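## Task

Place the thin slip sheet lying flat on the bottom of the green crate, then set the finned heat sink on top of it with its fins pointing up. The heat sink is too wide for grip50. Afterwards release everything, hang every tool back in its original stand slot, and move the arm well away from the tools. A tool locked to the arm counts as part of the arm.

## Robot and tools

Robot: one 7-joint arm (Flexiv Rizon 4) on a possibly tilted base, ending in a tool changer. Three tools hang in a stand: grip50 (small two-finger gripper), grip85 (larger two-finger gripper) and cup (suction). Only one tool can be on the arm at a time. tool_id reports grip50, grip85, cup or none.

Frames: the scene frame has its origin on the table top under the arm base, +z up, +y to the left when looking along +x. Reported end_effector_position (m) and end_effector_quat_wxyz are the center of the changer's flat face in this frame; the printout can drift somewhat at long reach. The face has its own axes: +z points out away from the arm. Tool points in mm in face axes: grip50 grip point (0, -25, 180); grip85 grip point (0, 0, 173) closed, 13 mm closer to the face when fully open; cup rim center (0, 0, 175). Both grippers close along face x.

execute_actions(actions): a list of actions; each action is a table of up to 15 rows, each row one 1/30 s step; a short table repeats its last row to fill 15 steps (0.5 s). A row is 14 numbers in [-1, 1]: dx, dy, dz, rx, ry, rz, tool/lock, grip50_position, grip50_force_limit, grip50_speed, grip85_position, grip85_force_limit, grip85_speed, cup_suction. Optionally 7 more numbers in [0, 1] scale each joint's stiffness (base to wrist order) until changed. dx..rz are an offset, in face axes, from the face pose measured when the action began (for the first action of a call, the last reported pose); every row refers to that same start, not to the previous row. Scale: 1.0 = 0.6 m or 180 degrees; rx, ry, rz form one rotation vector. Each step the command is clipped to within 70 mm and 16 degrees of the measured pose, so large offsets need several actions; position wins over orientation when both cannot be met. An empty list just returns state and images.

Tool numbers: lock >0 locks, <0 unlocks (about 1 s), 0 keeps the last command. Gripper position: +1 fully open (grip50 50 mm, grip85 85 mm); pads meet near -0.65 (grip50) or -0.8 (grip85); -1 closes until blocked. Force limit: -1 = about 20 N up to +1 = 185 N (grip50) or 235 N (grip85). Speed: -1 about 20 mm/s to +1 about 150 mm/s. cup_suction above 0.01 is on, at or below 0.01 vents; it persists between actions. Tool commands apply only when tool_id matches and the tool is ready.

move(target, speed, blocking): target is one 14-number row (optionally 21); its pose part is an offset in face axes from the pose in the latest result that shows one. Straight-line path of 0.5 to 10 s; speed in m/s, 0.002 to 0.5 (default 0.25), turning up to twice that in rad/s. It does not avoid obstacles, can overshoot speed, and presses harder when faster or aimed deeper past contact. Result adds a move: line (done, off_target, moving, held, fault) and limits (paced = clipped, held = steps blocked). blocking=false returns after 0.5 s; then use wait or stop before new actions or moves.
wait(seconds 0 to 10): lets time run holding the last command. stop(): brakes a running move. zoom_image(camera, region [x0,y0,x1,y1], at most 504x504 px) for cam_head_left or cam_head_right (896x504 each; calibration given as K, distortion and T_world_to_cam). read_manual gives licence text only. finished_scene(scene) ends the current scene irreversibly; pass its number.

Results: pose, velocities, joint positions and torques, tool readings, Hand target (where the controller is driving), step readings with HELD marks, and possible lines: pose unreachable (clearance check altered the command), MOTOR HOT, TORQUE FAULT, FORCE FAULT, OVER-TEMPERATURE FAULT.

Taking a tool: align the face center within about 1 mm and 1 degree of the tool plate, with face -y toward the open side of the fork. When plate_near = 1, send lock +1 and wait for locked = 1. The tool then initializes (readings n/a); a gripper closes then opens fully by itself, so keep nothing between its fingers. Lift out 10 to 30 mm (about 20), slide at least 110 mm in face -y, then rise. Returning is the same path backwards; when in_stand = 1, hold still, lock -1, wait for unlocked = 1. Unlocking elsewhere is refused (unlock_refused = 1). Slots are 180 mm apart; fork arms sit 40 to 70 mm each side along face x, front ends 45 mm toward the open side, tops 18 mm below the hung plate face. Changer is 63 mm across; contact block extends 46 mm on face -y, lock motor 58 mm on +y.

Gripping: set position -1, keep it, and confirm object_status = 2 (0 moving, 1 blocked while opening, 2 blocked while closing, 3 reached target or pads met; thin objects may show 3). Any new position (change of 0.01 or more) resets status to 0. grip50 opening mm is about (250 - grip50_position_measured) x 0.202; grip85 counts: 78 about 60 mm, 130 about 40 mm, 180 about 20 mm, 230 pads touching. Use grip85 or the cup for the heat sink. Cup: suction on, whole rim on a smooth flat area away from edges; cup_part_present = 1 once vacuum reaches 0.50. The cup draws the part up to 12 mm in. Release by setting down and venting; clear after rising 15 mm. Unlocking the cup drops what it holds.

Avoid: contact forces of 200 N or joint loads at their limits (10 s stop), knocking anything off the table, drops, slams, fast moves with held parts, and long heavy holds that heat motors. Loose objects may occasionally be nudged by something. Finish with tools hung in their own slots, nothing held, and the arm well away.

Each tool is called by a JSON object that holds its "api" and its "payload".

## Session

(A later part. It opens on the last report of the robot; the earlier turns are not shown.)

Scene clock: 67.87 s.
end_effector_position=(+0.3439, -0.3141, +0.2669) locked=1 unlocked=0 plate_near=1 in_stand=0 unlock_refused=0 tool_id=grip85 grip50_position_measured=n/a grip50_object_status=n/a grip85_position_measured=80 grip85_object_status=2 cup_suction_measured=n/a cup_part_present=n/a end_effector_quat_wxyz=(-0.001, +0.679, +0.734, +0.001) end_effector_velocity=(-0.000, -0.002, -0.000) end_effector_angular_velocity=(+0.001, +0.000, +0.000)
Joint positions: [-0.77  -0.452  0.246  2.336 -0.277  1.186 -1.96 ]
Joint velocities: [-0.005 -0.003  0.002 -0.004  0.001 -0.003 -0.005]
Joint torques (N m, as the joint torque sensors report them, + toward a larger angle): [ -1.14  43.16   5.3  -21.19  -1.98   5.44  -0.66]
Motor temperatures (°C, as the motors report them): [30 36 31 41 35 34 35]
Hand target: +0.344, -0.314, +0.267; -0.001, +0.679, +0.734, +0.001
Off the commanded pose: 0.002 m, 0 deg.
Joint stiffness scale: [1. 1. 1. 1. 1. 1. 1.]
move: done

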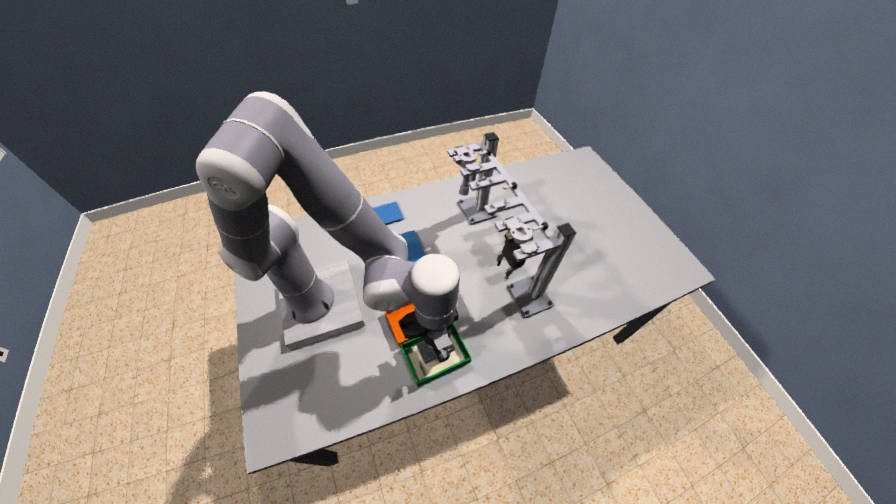

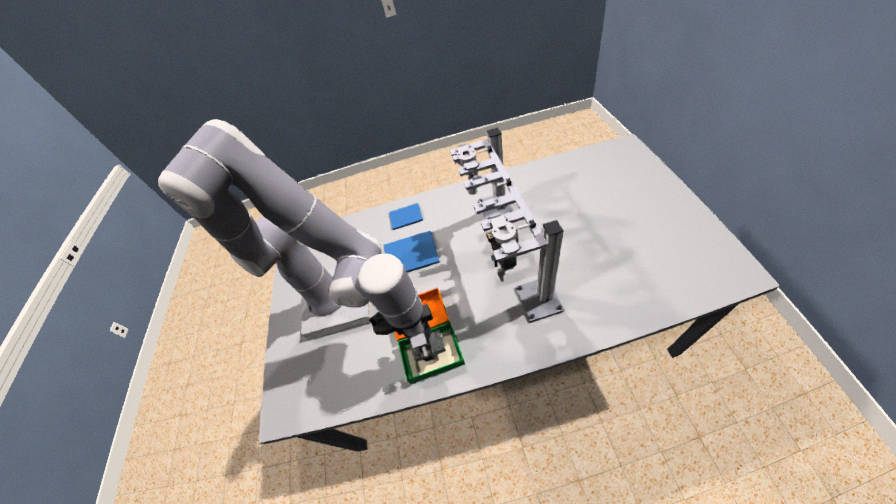

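{"api": "move", "payload": {"target": [-0.0023,0,0.074,0,0,0,0,1,0,0,-1,-0.5,-0.6,0], "speed": 0.06}}

{"api": "zoom_image", "payload": {"camera": "cam_head_left", "region": [390, 305, 480, 395]}}

{"api": "zoom_image", "payload": {"camera": "cam_head_right", "region": [385, 302, 475, 392]}}

Scene clock: 69.37 s.
end_effector_position=(+0.3440, -0.3153, +0.2226) locked=1 unlocked=0 plate_near=1 in_stand=0 unlock_refused=0 tool_id=grip85 grip50_position_measured=n/a grip50_object_status=n/a grip85_position_measured=80 grip85_object_status=2 cup_suction_measured=n/a cup_part_present=n/a end_effector_quat_wxyz=(-0.002, +0.679, +0.734, +0.001) end_effector_velocity=(+0.001, -0.001, -0.001) end_effector_angular_velocity=(-0.002, -0.002, +0.000)
Joint positions: [-0.713 -0.569  0.162  2.348 -0.341  1.32  -1.916]
Joint velocities: [ 0.004 -0.004 -0.005 -0.001 -0.001  0.006  0.001]
Joint torques (N m, as the joint torque sensors report them, + toward a larger angle): [  1.34  45.46   3.09 -16.75  -2.38   6.49   1.07]
Motor temperatures (°C, as the motors report them): [30 36 31 40 35 34 35]
Hand target: +0.344, -0.315, +0.223; -0.001, +0.679, +0.734, +0.001
Off the commanded pose: 0.000 m, 0 deg.
Joint stiffness scale: [1. 1. 1. 1. 1. 1. 1.]
move: done

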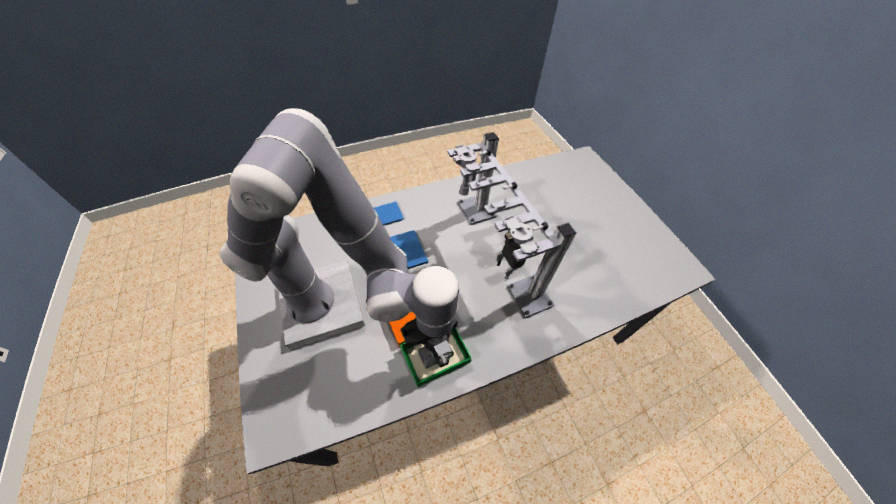

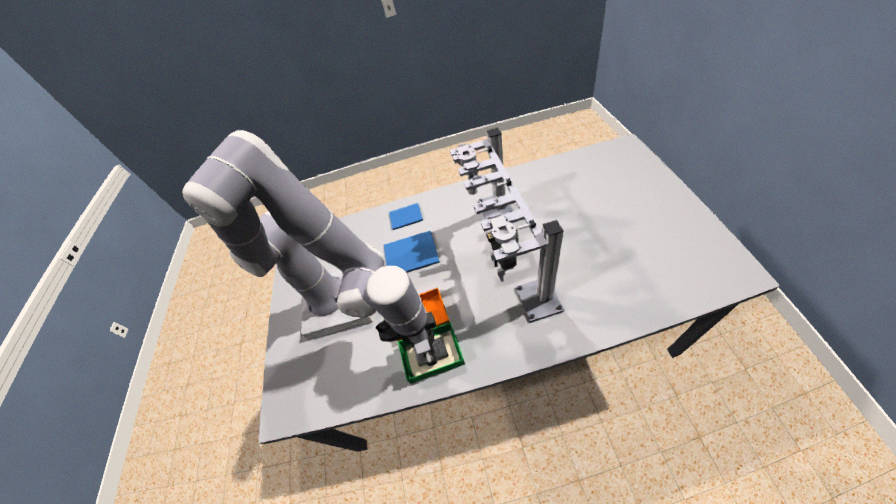

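Region (390, 305, 480, 395) of cam_head_left's 896x504 image, scaled by 5.600, with more detail than that image has.

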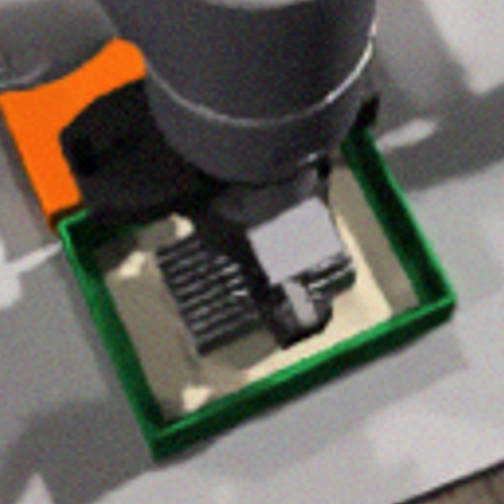

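Region (385, 302, 475, 392) of cam_head_right's 896x504 image, scaled by 5.600, with more detail than that image has.

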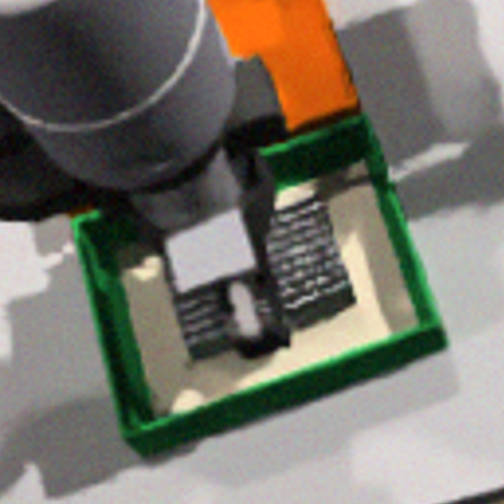

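{"api": "execute_actions", "payload": {"actions": [[[0,0,0.0005,0,0,0,0,1,0,0,-1,-0.5,-0.6,0],[0,0,0.001,0,0,0,0,1,0,0,-1,-0.5,-0.6,0],[0,0,0.0015,0,0,0,0,1,0,0,-1,-0.5,-0.6,0],[0,0,0.002,0,0,0,0,1,0,0,-1,-0.5,-0.6,0],[0,0,0.0025,0,0,0,0,1,0,0,-1,-0.5,-0.6,0],[0,0,0.003,0,0,0,0,1,0,0,-1,-0.5,-0.6,0],[0,0,0.0035,0,0,0,0,1,0,0,-1,-0.5,-0.6,0],[0,0,0.004,0,0,0,0,1,0,0,-1,-0.5,-0.6,0],[0,0,0.0045,0,0,0,0,1,0,0,-1,-0.5,-0.6,0],[0,0,0.005,0,0,0,0,1,0,0,-1,-0.5,-0.6,0],[0,0,0.0055,0,0,0,0,1,0,0,-1,-0.5,-0.6,0]]]}}

Scene clock: 70.20 s.
end_effector_position=(+0.3438, -0.3153, +0.2193) locked=1 unlocked=0 plate_near=1 in_stand=0 unlock_refused=0 tool_id=grip85 grip50_position_measured=n/a grip50_object_status=n/a grip85_position_measured=80 grip85_object_status=2 cup_suction_measured=n/a cup_part_present=n/a end_effector_quat_wxyz=(-0.002, +0.679, +0.734, +0.001) end_effector_velocity=(-0.000, -0.000, -0.001) end_effector_angular_velocity=(-0.001, -0.001, +0.000)
Joint positions: [-0.708 -0.578  0.155  2.349 -0.343  1.329 -1.914]
Joint velocities: [ 0.004 -0.003 -0.005 -0.     0.001  0.005 -0.001]
Joint torques (N m, as the joint torque sensors report them, + toward a larger angle): [  1.18  45.38   2.87 -16.1   -2.33   6.55   1.15]
Motor temperatures (°C, as the motors report them): [30 36 31 40 35 34 35]
Hand target: +0.344, -0.315, +0.219; -0.002, +0.679, +0.734, +0.001
Off the commanded pose: 0.000 m, 0 deg.
Joint stiffness scale: [1. 1. 1. 1. 1. 1. 1.]
Step readings (end_effector_position):
0: (+0.3440, -0.3153, +0.2225)
1: (+0.3440, -0.3153, +0.2225)
2: (+0.3439, -0.3153, +0.2223)
4: (+0.3439, -0.3153, +0.2219)
8: (+0.3439, -0.3153, +0.2208)
15: end_effector_position above

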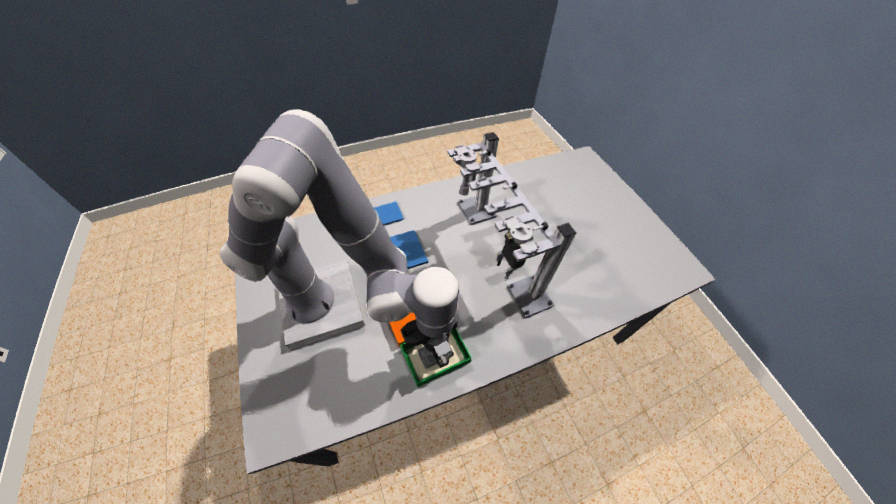

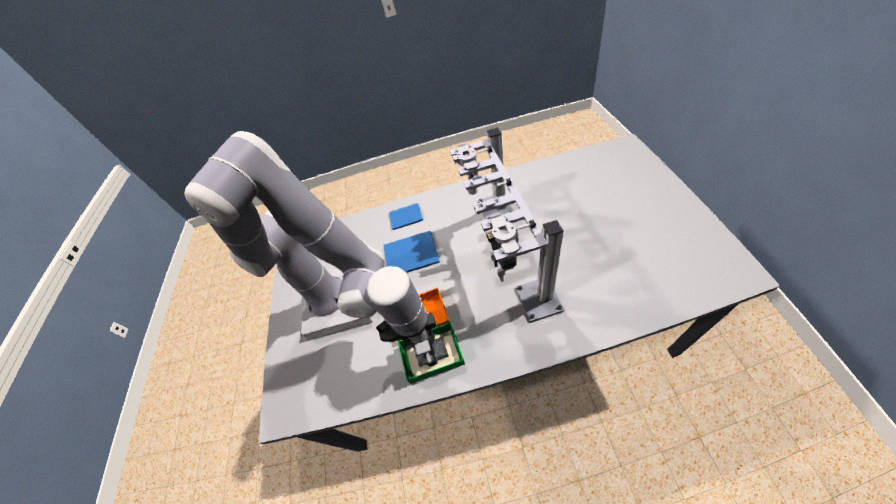

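{"api": "execute_actions", "payload": {"actions": [[[0,0,0.0003,0,0,0,0,1,0,0,-1,-0.5,-0.6,0],[0,0,0.0006,0,0,0,0,1,0,0,-1,-0.5,-0.6,0],[0,0,0.0009,0,0,0,0,1,0,0,-1,-0.5,-0.6,0],[0,0,0.0012,0,0,0,0,1,0,0,-1,-0.5,-0.6,0],[0,0,0.0015,0,0,0,0,1,0,0,-1,-0.5,-0.6,0],[0,0,0.0018,0,0,0,0,1,0,0,-1,-0.5,-0.6,0],[0,0,0.0021,0,0,0,0,1,0,0,-1,-0.5,-0.6,0],[0,0,0.0024,0,0,0,0,1,0,0,-1,-0.5,-0.6,0],[0,0,0.0027,0,0,0,0,1,0,0,-1,-0.5,-0.6,0],[0,0,0.003,0,0,0,0,1,0,0,-1,-0.5,-0.6,0],[0,0,0.0033,0,0,0,0,1,0,0,-1,-0.5,-0.6,0]]]}}

Scene clock: 71.03 s.
end_effector_position=(+0.3439, -0.3154, +0.2177) locked=1 unlocked=0 plate_near=1 in_stand=0 unlock_refused=0 tool_id=grip85 grip50_position_measured=n/a grip50_object_status=n/a grip85_position_measured=80 grip85_object_status=2 cup_suction_measured=n/a cup_part_present=n/a end_effector_quat_wxyz=(-0.002, +0.679, +0.734, +0.001) end_effector_velocity=(+0.000, -0.000, -0.000) end_effector_angular_velocity=(-0.001, -0.002, +0.000)
Joint positions: [-0.705 -0.582  0.151  2.349 -0.344  1.334 -1.914]
Joint velocities: [ 0.003 -0.001 -0.003  0.     0.     0.003 -0.   ]
Joint torques (N m, as the joint torque sensors report them, + toward a larger angle): [  2.23  41.14   2.52 -16.04  -2.01   6.11   1.04]
Motor temperatures (°C, as the motors report them): [30 36 31 40 35 34 35]
Hand target: +0.344, -0.315, +0.217; -0.002, +0.679, +0.734, +0.001
Off the commanded pose: 0.000 m, 0 deg.
Joint stiffness scale: [1. 1. 1. 1. 1. 1. 1.]
Step readings (end_effector_position):
0: (+0.3439, -0.3153, +0.2192)
1: (+0.3438, -0.3153, +0.2192)
2: (+0.3438, -0.3153, +0.2191)
4: (+0.3437, -0.3153, +0.2189)
8: (+0.3437, -0.3153, +0.2182)
15: end_effector_position above

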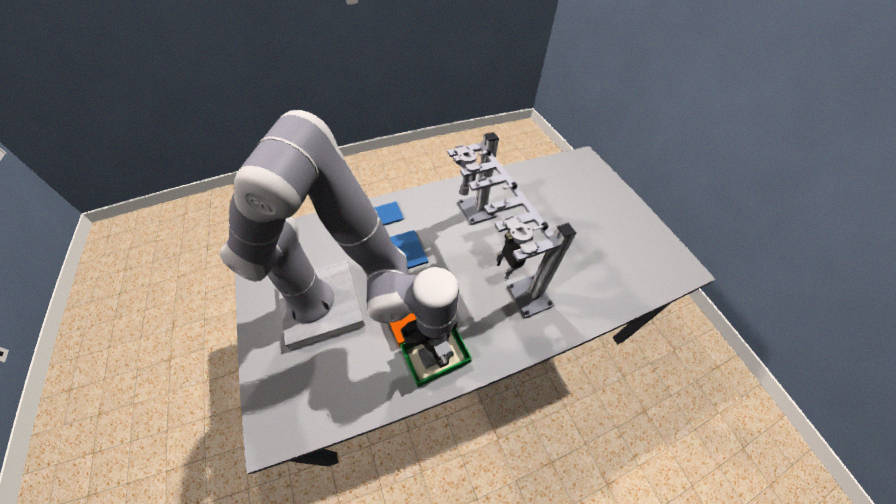

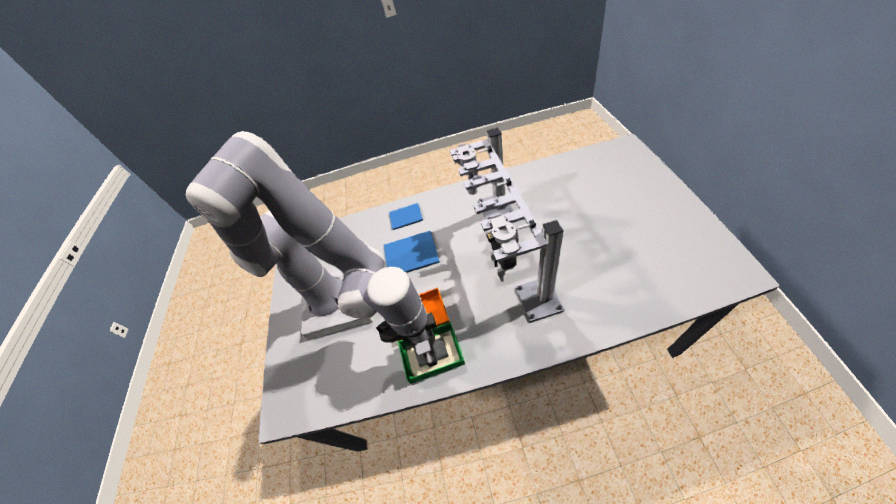

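Contact at 0.2177 (shoulder torque dropped). Open the gripper.

{"api": "move", "payload": {"target": [0,0,0,0,0,0,0,1,0,0,0.7,-0.5,-0.4,0], "speed": 0.02}}

Scene clock: 71.87 s.
end_effector_position=(+0.3439, -0.3154, +0.2177) locked=1 unlocked=0 plate_near=1 in_stand=0 unlock_refused=0 tool_id=grip85 grip50_position_measured=n/a grip50_object_status=n/a grip85_position_measured=41 grip85_object_status=3 cup_suction_measured=n/a cup_part_present=n/a end_effector_quat_wxyz=(-0.002, +0.679, +0.734, +0.001) end_effector_velocity=(-0.000, +0.000, -0.000) end_effector_angular_velocity=(+0.000, +0.000, +0.000)
Joint positions: [-0.705 -0.582  0.151  2.349 -0.344  1.335 -1.914]
Joint velocities: [-0. -0. -0.  0. -0. -0. -0.]
Joint torques (N m, as the joint torque sensors report them, + toward a larger angle): [ -0.39  45.26   4.81 -16.34  -1.62   5.56   0.1 ]
Motor temperatures (°C, as the motors report them): [30 36 31 40 35 34 35]
Hand target: +0.344, -0.315, +0.218; -0.002, +0.679, +0.734, +0.001
Off the commanded pose: 0.000 m, 0 deg.
Joint stiffness scale: [1. 1. 1. 1. 1. 1. 1.]
move: done

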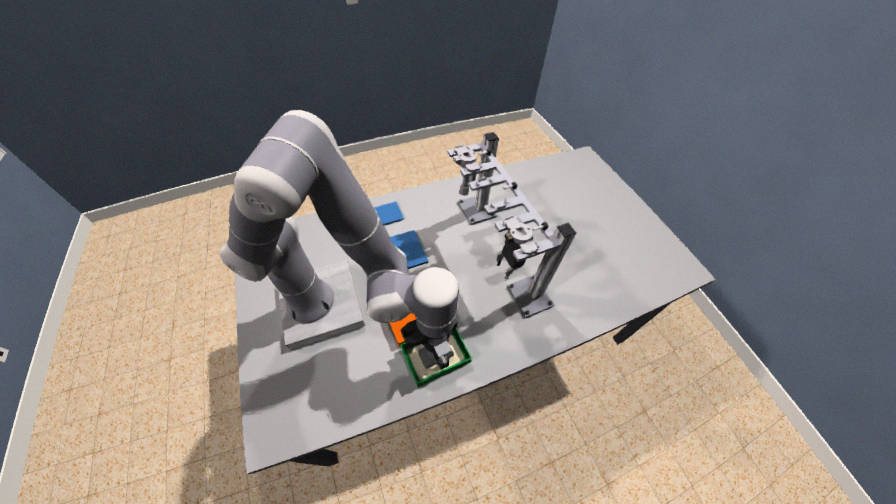

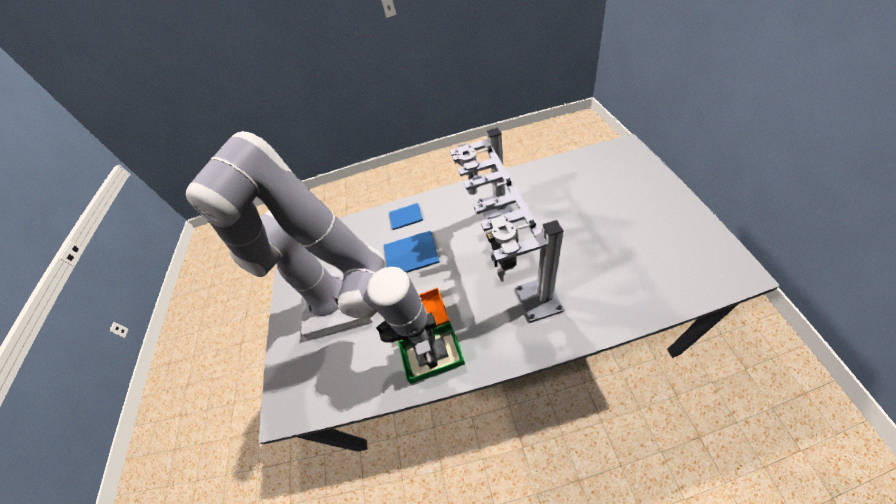

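{"api": "move", "payload": {"target": [0,0,-0.085,0,0,0,0,1,0,0,0.7,-0.5,-0.4,0], "speed": 0.1}}

Scene clock: 72.97 s.
end_effector_position=(+0.3438, -0.3155, +0.2684) locked=1 unlocked=0 plate_near=1 in_stand=0 unlock_refused=0 tool_id=grip85 grip50_position_measured=n/a grip50_object_status=n/a grip85_position_measured=41 grip85_object_status=3 cup_suction_measured=n/a cup_part_present=n/a end_effector_quat_wxyz=(-0.002, +0.679, +0.734, +0.001) end_effector_velocity=(+0.000, +0.000, +0.002) end_effector_angular_velocity=(+0.001, -0.001, -0.001)
Joint positions: [-0.772 -0.449  0.248  2.333 -0.272  1.179 -1.966]
Joint velocities: [-0.003  0.003  0.005 -0.002  0.004 -0.006 -0.002]
Joint torques (N m, as the joint torque sensors report them, + toward a larger angle): [ -1.53  42.63   5.31 -21.2   -2.04   5.17  -0.84]
Motor temperatures (°C, as the motors report them): [30 37 31 40 35 34 35]
Hand target: +0.344, -0.315, +0.269; -0.002, +0.679, +0.734, +0.001
Off the commanded pose: 0.000 m, 0 deg.
Joint stiffness scale: [1. 1. 1. 1. 1. 1. 1.]
move: done

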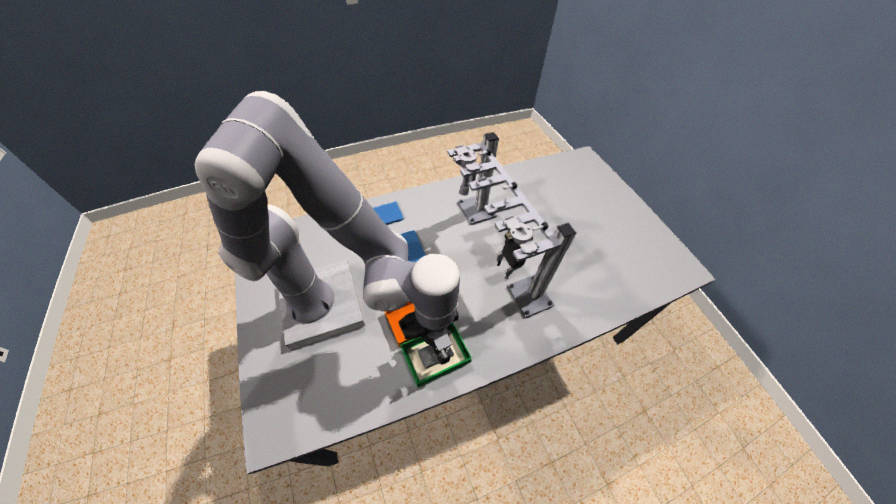

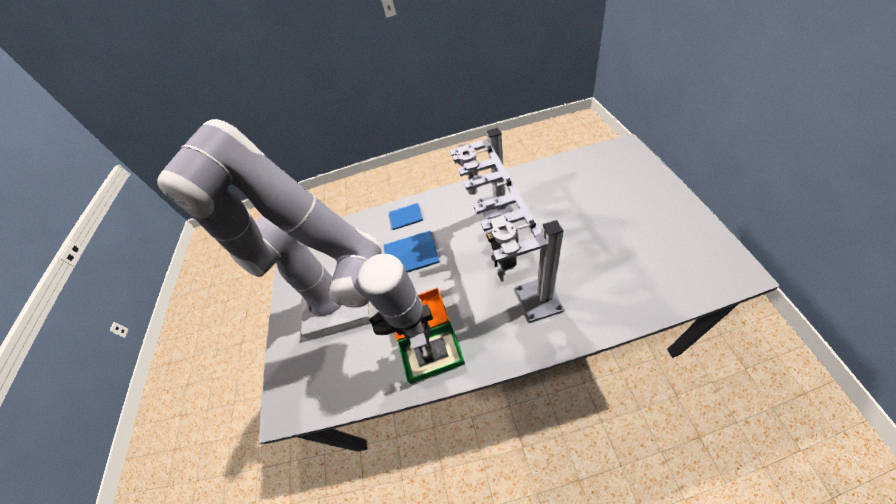

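{"api": "move", "payload": {"target": [0.48595,0.33176,-0.221,-0.00047,-0.00046,0.01846,0,1,0,0,1,-0.5,0,0], "speed": 0.28}}

{"api": "zoom_image", "payload": {"camera": "cam_head_left", "region": [390, 305, 480, 395]}}

{"api": "zoom_image", "payload": {"camera": "cam_head_right", "region": [385, 302, 475, 392]}}

Scene clock: 75.37 s.
end_effector_position=(+0.5198, -0.0110, +0.4023) locked=1 unlocked=0 plate_near=1 in_stand=0 unlock_refused=0 tool_id=grip85 grip50_position_measured=n/a grip50_object_status=n/a grip85_position_measured=3 grip85_object_status=3 cup_suction_measured=n/a cup_part_present=n/a end_effector_quat_wxyz=(+0.000, +0.700, +0.714, +0.001) end_effector_velocity=(+0.001, +0.001, +0.001) end_effector_angular_velocity=(-0.001, -0.000, -0.001)
Joint positions: [-0.307 -0.302  0.536  2.052 -0.201  0.733 -1.269]
Joint velocities: [ 0.002 -0.002 -0.    -0.005 -0.002 -0.004  0.004]
Joint torques (N m, as the joint torque sensors report them, + toward a larger angle): [  1.78  41.69   5.13 -32.16  -5.5    5.28   1.11]
Motor temperatures (°C, as the motors report them): [30 37 31 40 35 34 35]
Hand target: +0.520, -0.011, +0.402; +0.000, +0.700, +0.714, +0.000
Off the commanded pose: 0.001 m, 0 deg.
Joint stiffness scale: [1. 1. 1. 1. 1. 1. 1.]
move: done

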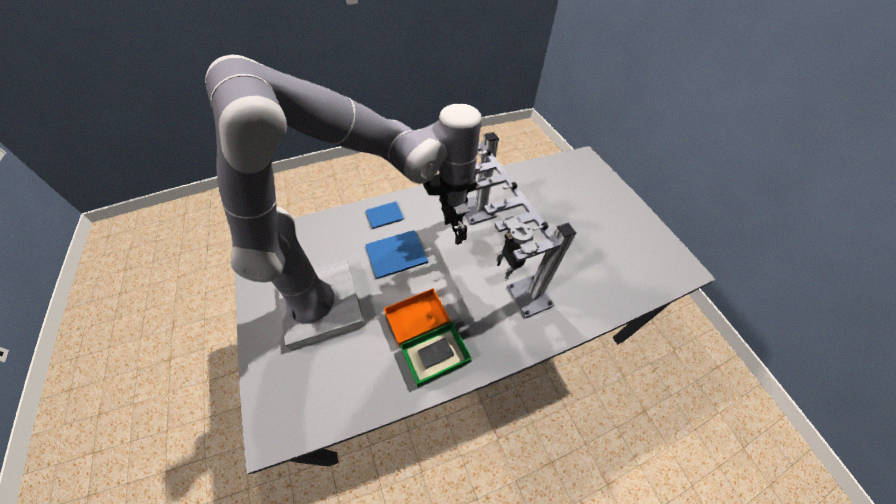

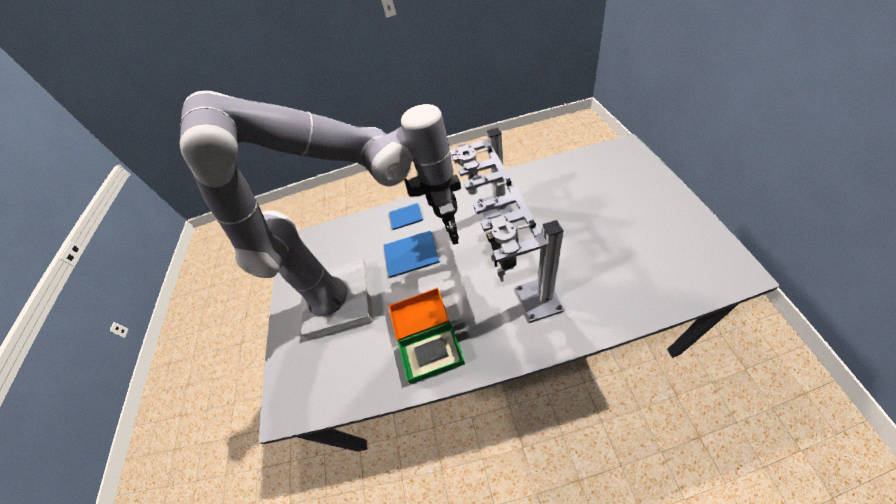

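Region (390, 305, 480, 395) of cam_head_left's 896x504 image, scaled by 5.600, with more detail than that image has.

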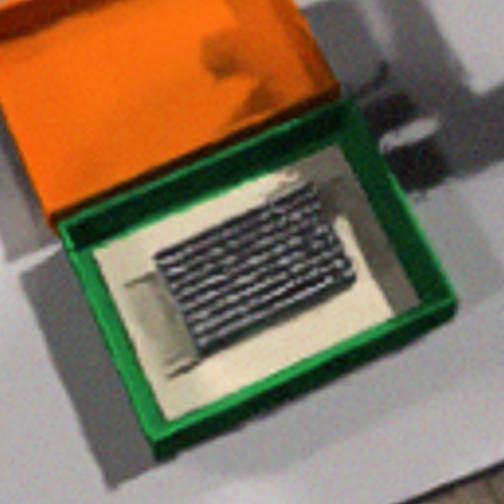

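Region (385, 302, 475, 392) of cam_head_right's 896x504 image, scaled by 5.600, with more detail than that image has.

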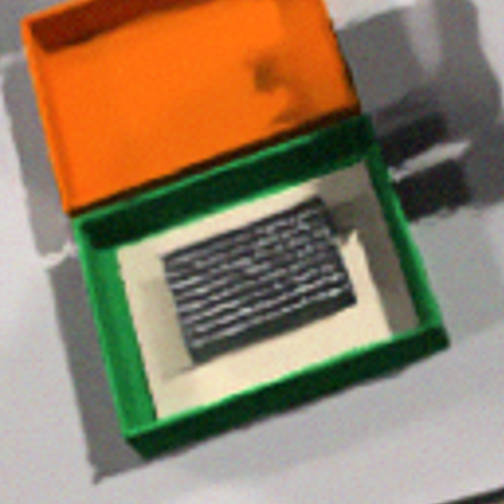

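{"api": "move", "payload": {"target": [0.0019,0.20824,0.0013,0.0002,0.0007,0,0,1,0,0,1,-0.5,0,0], "speed": 0.15}}

Scene clock: 76.97 s.
end_effector_position=(+0.6448, -0.0075, +0.4024) locked=1 unlocked=0 plate_near=1 in_stand=0 unlock_refused=0 tool_id=grip85 grip50_position_measured=n/a grip50_object_status=n/a grip85_position_measured=3 grip85_object_status=3 cup_suction_measured=n/a cup_part_present=n/a end_effector_quat_wxyz=(-0.001, +0.700, +0.714, +0.001) end_effector_velocity=(+0.001, -0.000, +0.000) end_effector_angular_velocity=(-0.001, +0.000, +0.000)
Joint positions: [-0.213 -0.559  0.472  1.682 -0.289  0.6   -1.252]
Joint velocities: [ 0.    -0.002 -0.    -0.004 -0.001 -0.002 -0.   ]
Joint torques (N m, as the joint torque sensors report them, + toward a larger angle): [  0.83  56.78   9.89 -33.47  -5.88   5.1   -0.69]
Motor temperatures (°C, as the motors report them): [30 37 31 41 35 34 35]
Hand target: +0.645, -0.007, +0.402; -0.001, +0.700, +0.714, +0.001
Off the commanded pose: 0.001 m, 0 deg.
Joint stiffness scale: [1. 1. 1. 1. 1. 1. 1.]
move: done

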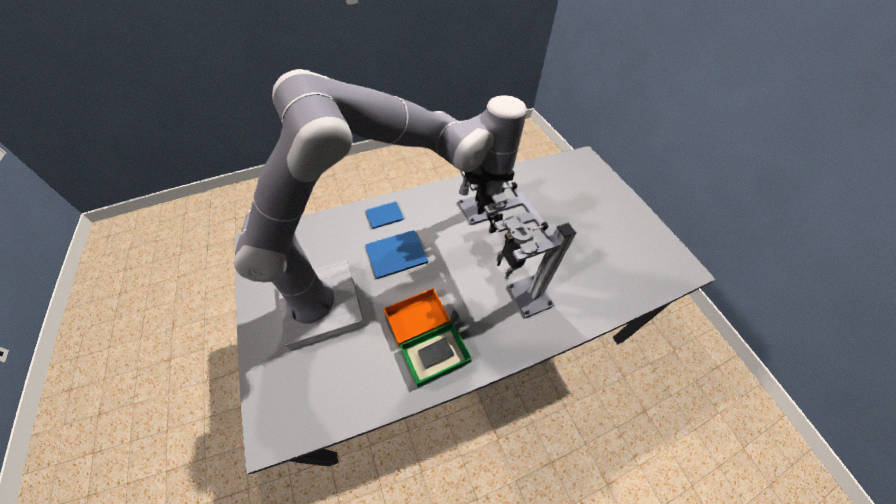

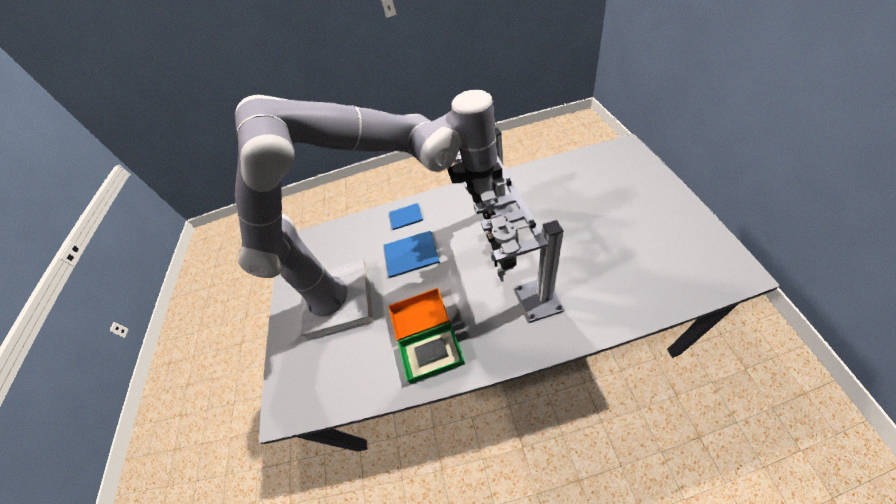

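{"api": "move", "payload": {"target": [0,-0.0002,0.0223,0,0,0,0,1,0,0,1,-0.5,0,0], "speed": 0.03}}

Scene clock: 77.87 s.
end_effector_position=(+0.6447, -0.0075, +0.3892) locked=1 unlocked=0 plate_near=1 in_stand=0 unlock_refused=0 tool_id=grip85 grip50_position_measured=n/a grip50_object_status=n/a grip85_position_measured=3 grip85_object_status=3 cup_suction_measured=n/a cup_part_present=n/a end_effector_quat_wxyz=(-0.001, +0.700, +0.714, +0.001) end_effector_velocity=(+0.000, +0.000, -0.001) end_effector_angular_velocity=(-0.001, -0.001, +0.001)
Joint positions: [-0.209 -0.576  0.464  1.696 -0.298  0.629 -1.246]
Joint velocities: [ 0.    -0.001 -0.001  0.001 -0.001  0.003 -0.   ]
Joint torques (N m, as the joint torque sensors report them, + toward a larger angle): [  1.28  57.29   9.78 -32.47  -5.85   6.66   1.03]
Motor temperatures (°C, as the motors report them): [30 37 31 41 35 34 35]
Hand target: +0.645, -0.007, +0.389; -0.001, +0.700, +0.714, +0.001
Off the commanded pose: 0.000 m, 0 deg.
Joint stiffness scale: [1. 1. 1. 1. 1. 1. 1.]
move: done

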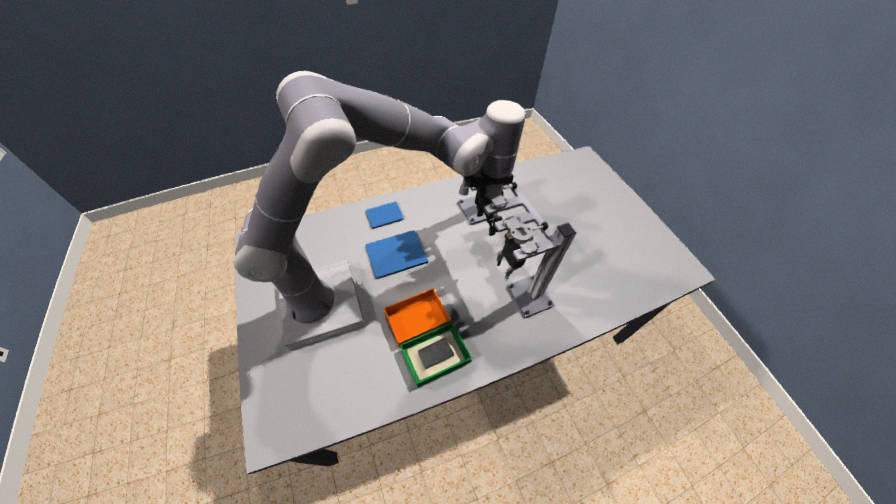

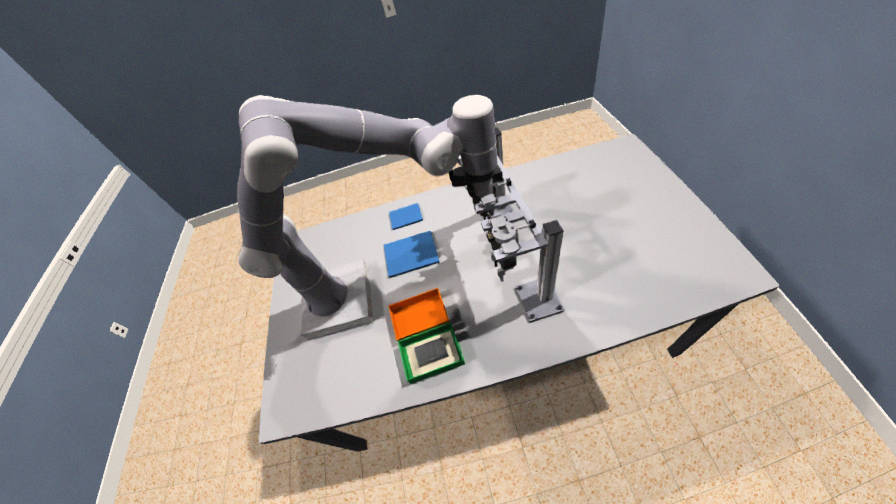

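{"api": "move", "payload": {"target": [0,0,0.0119,0,0,0,0,1,0,0,1,-0.5,0,0], "speed": 0.015}}

Scene clock: 78.70 s.
end_effector_position=(+0.6447, -0.0075, +0.3822) locked=1 unlocked=0 plate_near=1 in_stand=1 unlock_refused=0 tool_id=grip85 grip50_position_measured=n/a grip50_object_status=n/a grip85_position_measured=3 grip85_object_status=3 cup_suction_measured=n/a cup_part_present=n/a end_effector_quat_wxyz=(-0.001, +0.700, +0.714, +0.001) end_effector_velocity=(+0.000, +0.000, -0.000) end_effector_angular_velocity=(+0.000, -0.001, -0.000)
Joint positions: [-0.207 -0.584  0.46   1.703 -0.303  0.644 -1.243]
Joint velocities: [ 0.    -0.001 -0.001  0.001 -0.     0.002  0.   ]
Joint torques (N m, as the joint torque sensors report them, + toward a larger angle): [  1.18  57.33   9.61 -31.69  -5.66   6.81   1.01]
Motor temperatures (°C, as the motors report them): [30 37 31 41 35 34 35]
Hand target: +0.645, -0.007, +0.382; -0.001, +0.700, +0.714, +0.001
Off the commanded pose: 0.000 m, 0 deg.
Joint stiffness scale: [1. 1. 1. 1. 1. 1. 1.]
move: done

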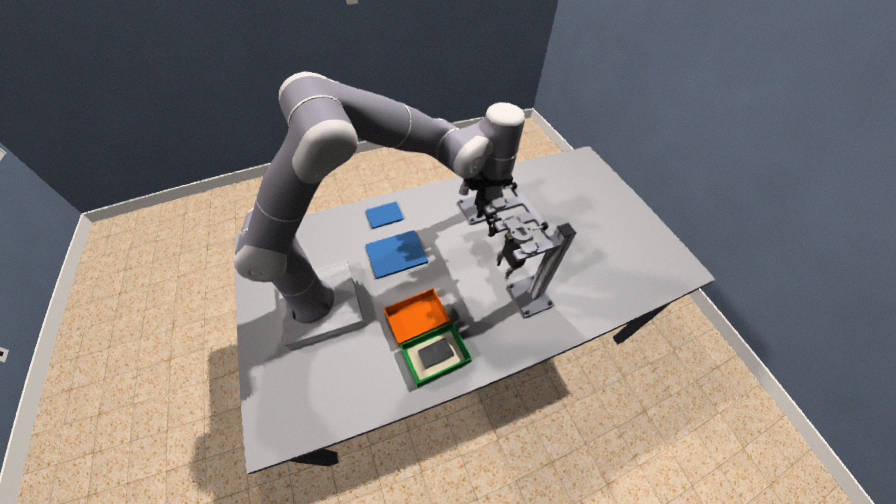

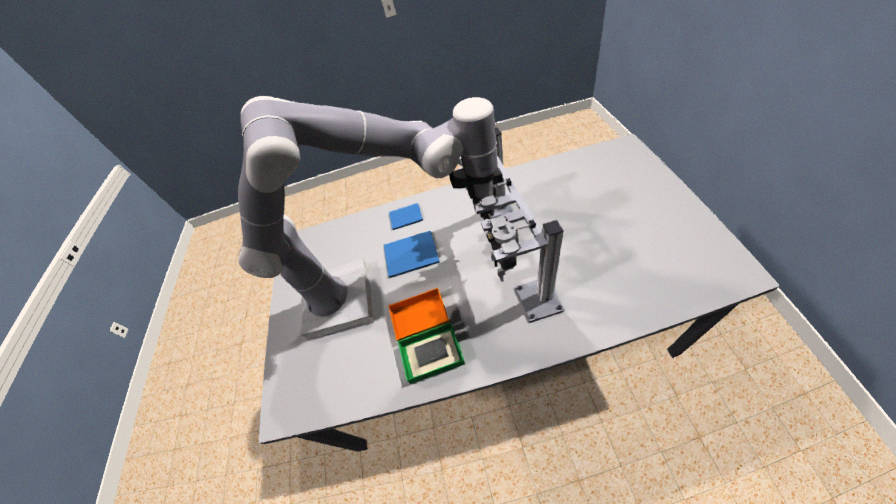

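{"api": "execute_actions", "payload": {"actions": [[[0,0,0,0,0,0,-1,1,0,0,1,-0.5,0,0]]]}}

{"api": "wait", "payload": {"seconds": 0.8}}

Scene clock: 81.03 s.
end_effector_position=(+0.6447, -0.0075, +0.3822) locked=0 unlocked=0 plate_near=1 in_stand=1 unlock_refused=0 tool_id=none grip50_position_measured=n/a grip50_object_status=n/a grip85_position_measured=n/a grip85_object_status=n/a cup_suction_measured=n/a cup_part_present=n/a end_effector_quat_wxyz=(-0.001, +0.700, +0.714, +0.001) end_effector_velocity=(+0.000, -0.000, +0.000) end_effector_angular_velocity=(-0.000, -0.001, -0.000)
Joint positions: [-0.207 -0.585  0.46   1.703 -0.303  0.644 -1.243]
Joint velocities: [ 0.    -0.    -0.    -0.001  0.     0.    -0.   ]
Joint torques (N m, as the joint torque sensors report them, + toward a larger angle): [ -0.23  50.1    9.82 -27.4   -3.98   3.96   0.17]
Motor temperatures (°C, as the motors report them): [30 37 31 41 35 34 35]
Hand target: +0.645, -0.007, +0.382; -0.001, +0.700, +0.714, +0.001
Off the commanded pose: 0.000 m, 0 deg.
Joint stiffness scale: [1. 1. 1. 1. 1. 1. 1.]
Step readings (end_effector_position):
0: (+0.6447, -0.0075, +0.3822)
1: (+0.6446, -0.0075, +0.3820)
2: (+0.6446, -0.0075, +0.3820)
4: (+0.6446, -0.0075, +0.3820)
8: (+0.6446, -0.0075, +0.3821)
15: end_effector_position above

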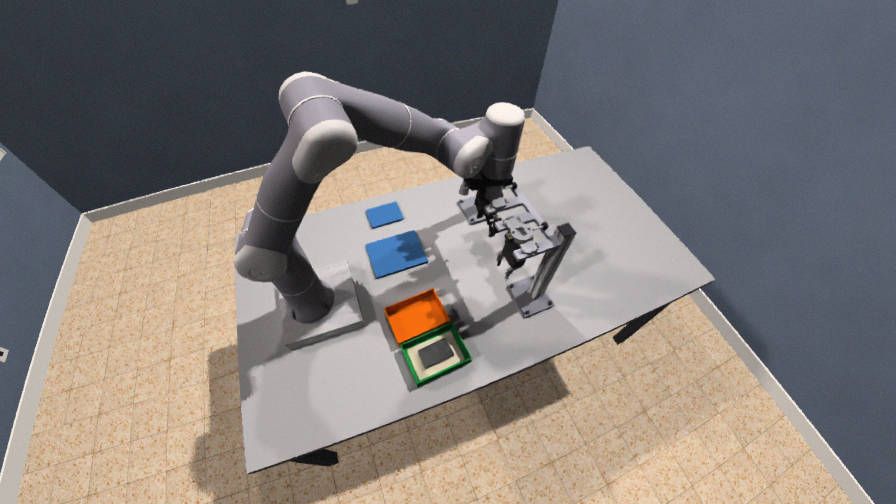

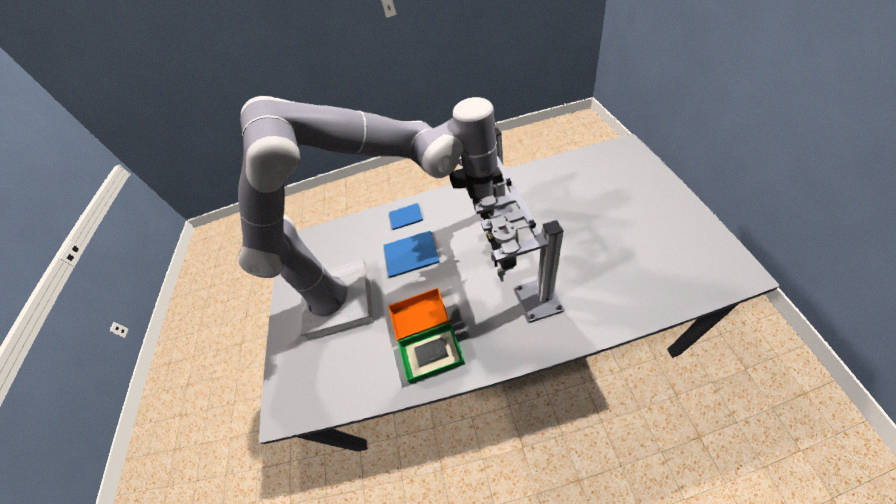

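Scene clock: 81.83 s.
end_effector_position=(+0.6447, -0.0075, +0.3822) locked=0 unlocked=1 plate_near=1 in_stand=1 unlock_refused=0 tool_id=none grip50_position_measured=n/a grip50_object_status=n/a grip85_position_measured=n/a grip85_object_status=n/a cup_suction_measured=n/a cup_part_present=n/a end_effector_quat_wxyz=(-0.001, +0.700, +0.714, +0.001) end_effector_velocity=(-0.000, +0.000, -0.000) end_effector_angular_velocity=(+0.000, +0.000, +0.002)
Joint positions: [-0.207 -0.584  0.46   1.703 -0.303  0.644 -1.243]
Joint velocities: [-0.    -0.     0.     0.     0.    -0.    -0.002]
Joint torques (N m, as the joint torque sensors report them, + toward a larger angle): [ -0.58  50.13   9.72 -27.47  -3.88   4.16   0.09]
Motor temperatures (°C, as the motors report them): [30 37 31 41 35 34 35]
Hand target: +0.645, -0.007, +0.382; -0.001, +0.700, +0.714, +0.001
Off the commanded pose: 0.000 m, 0 deg.
Joint stiffness scale: [1. 1. 1. 1. 1. 1. 1.]
wait: 0.80 s; at rest by 0.20 s

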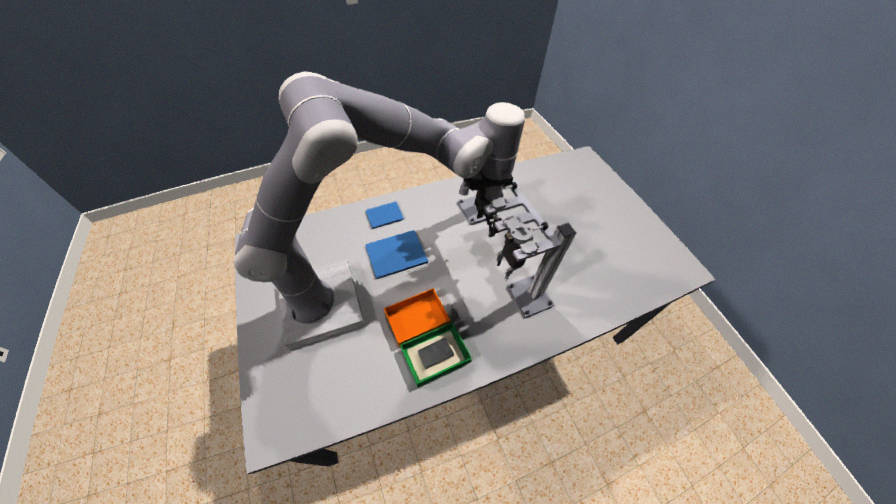

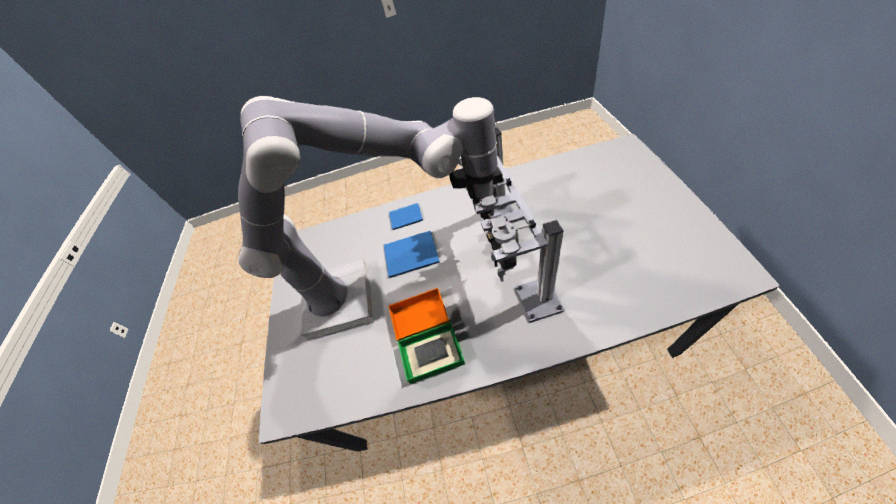

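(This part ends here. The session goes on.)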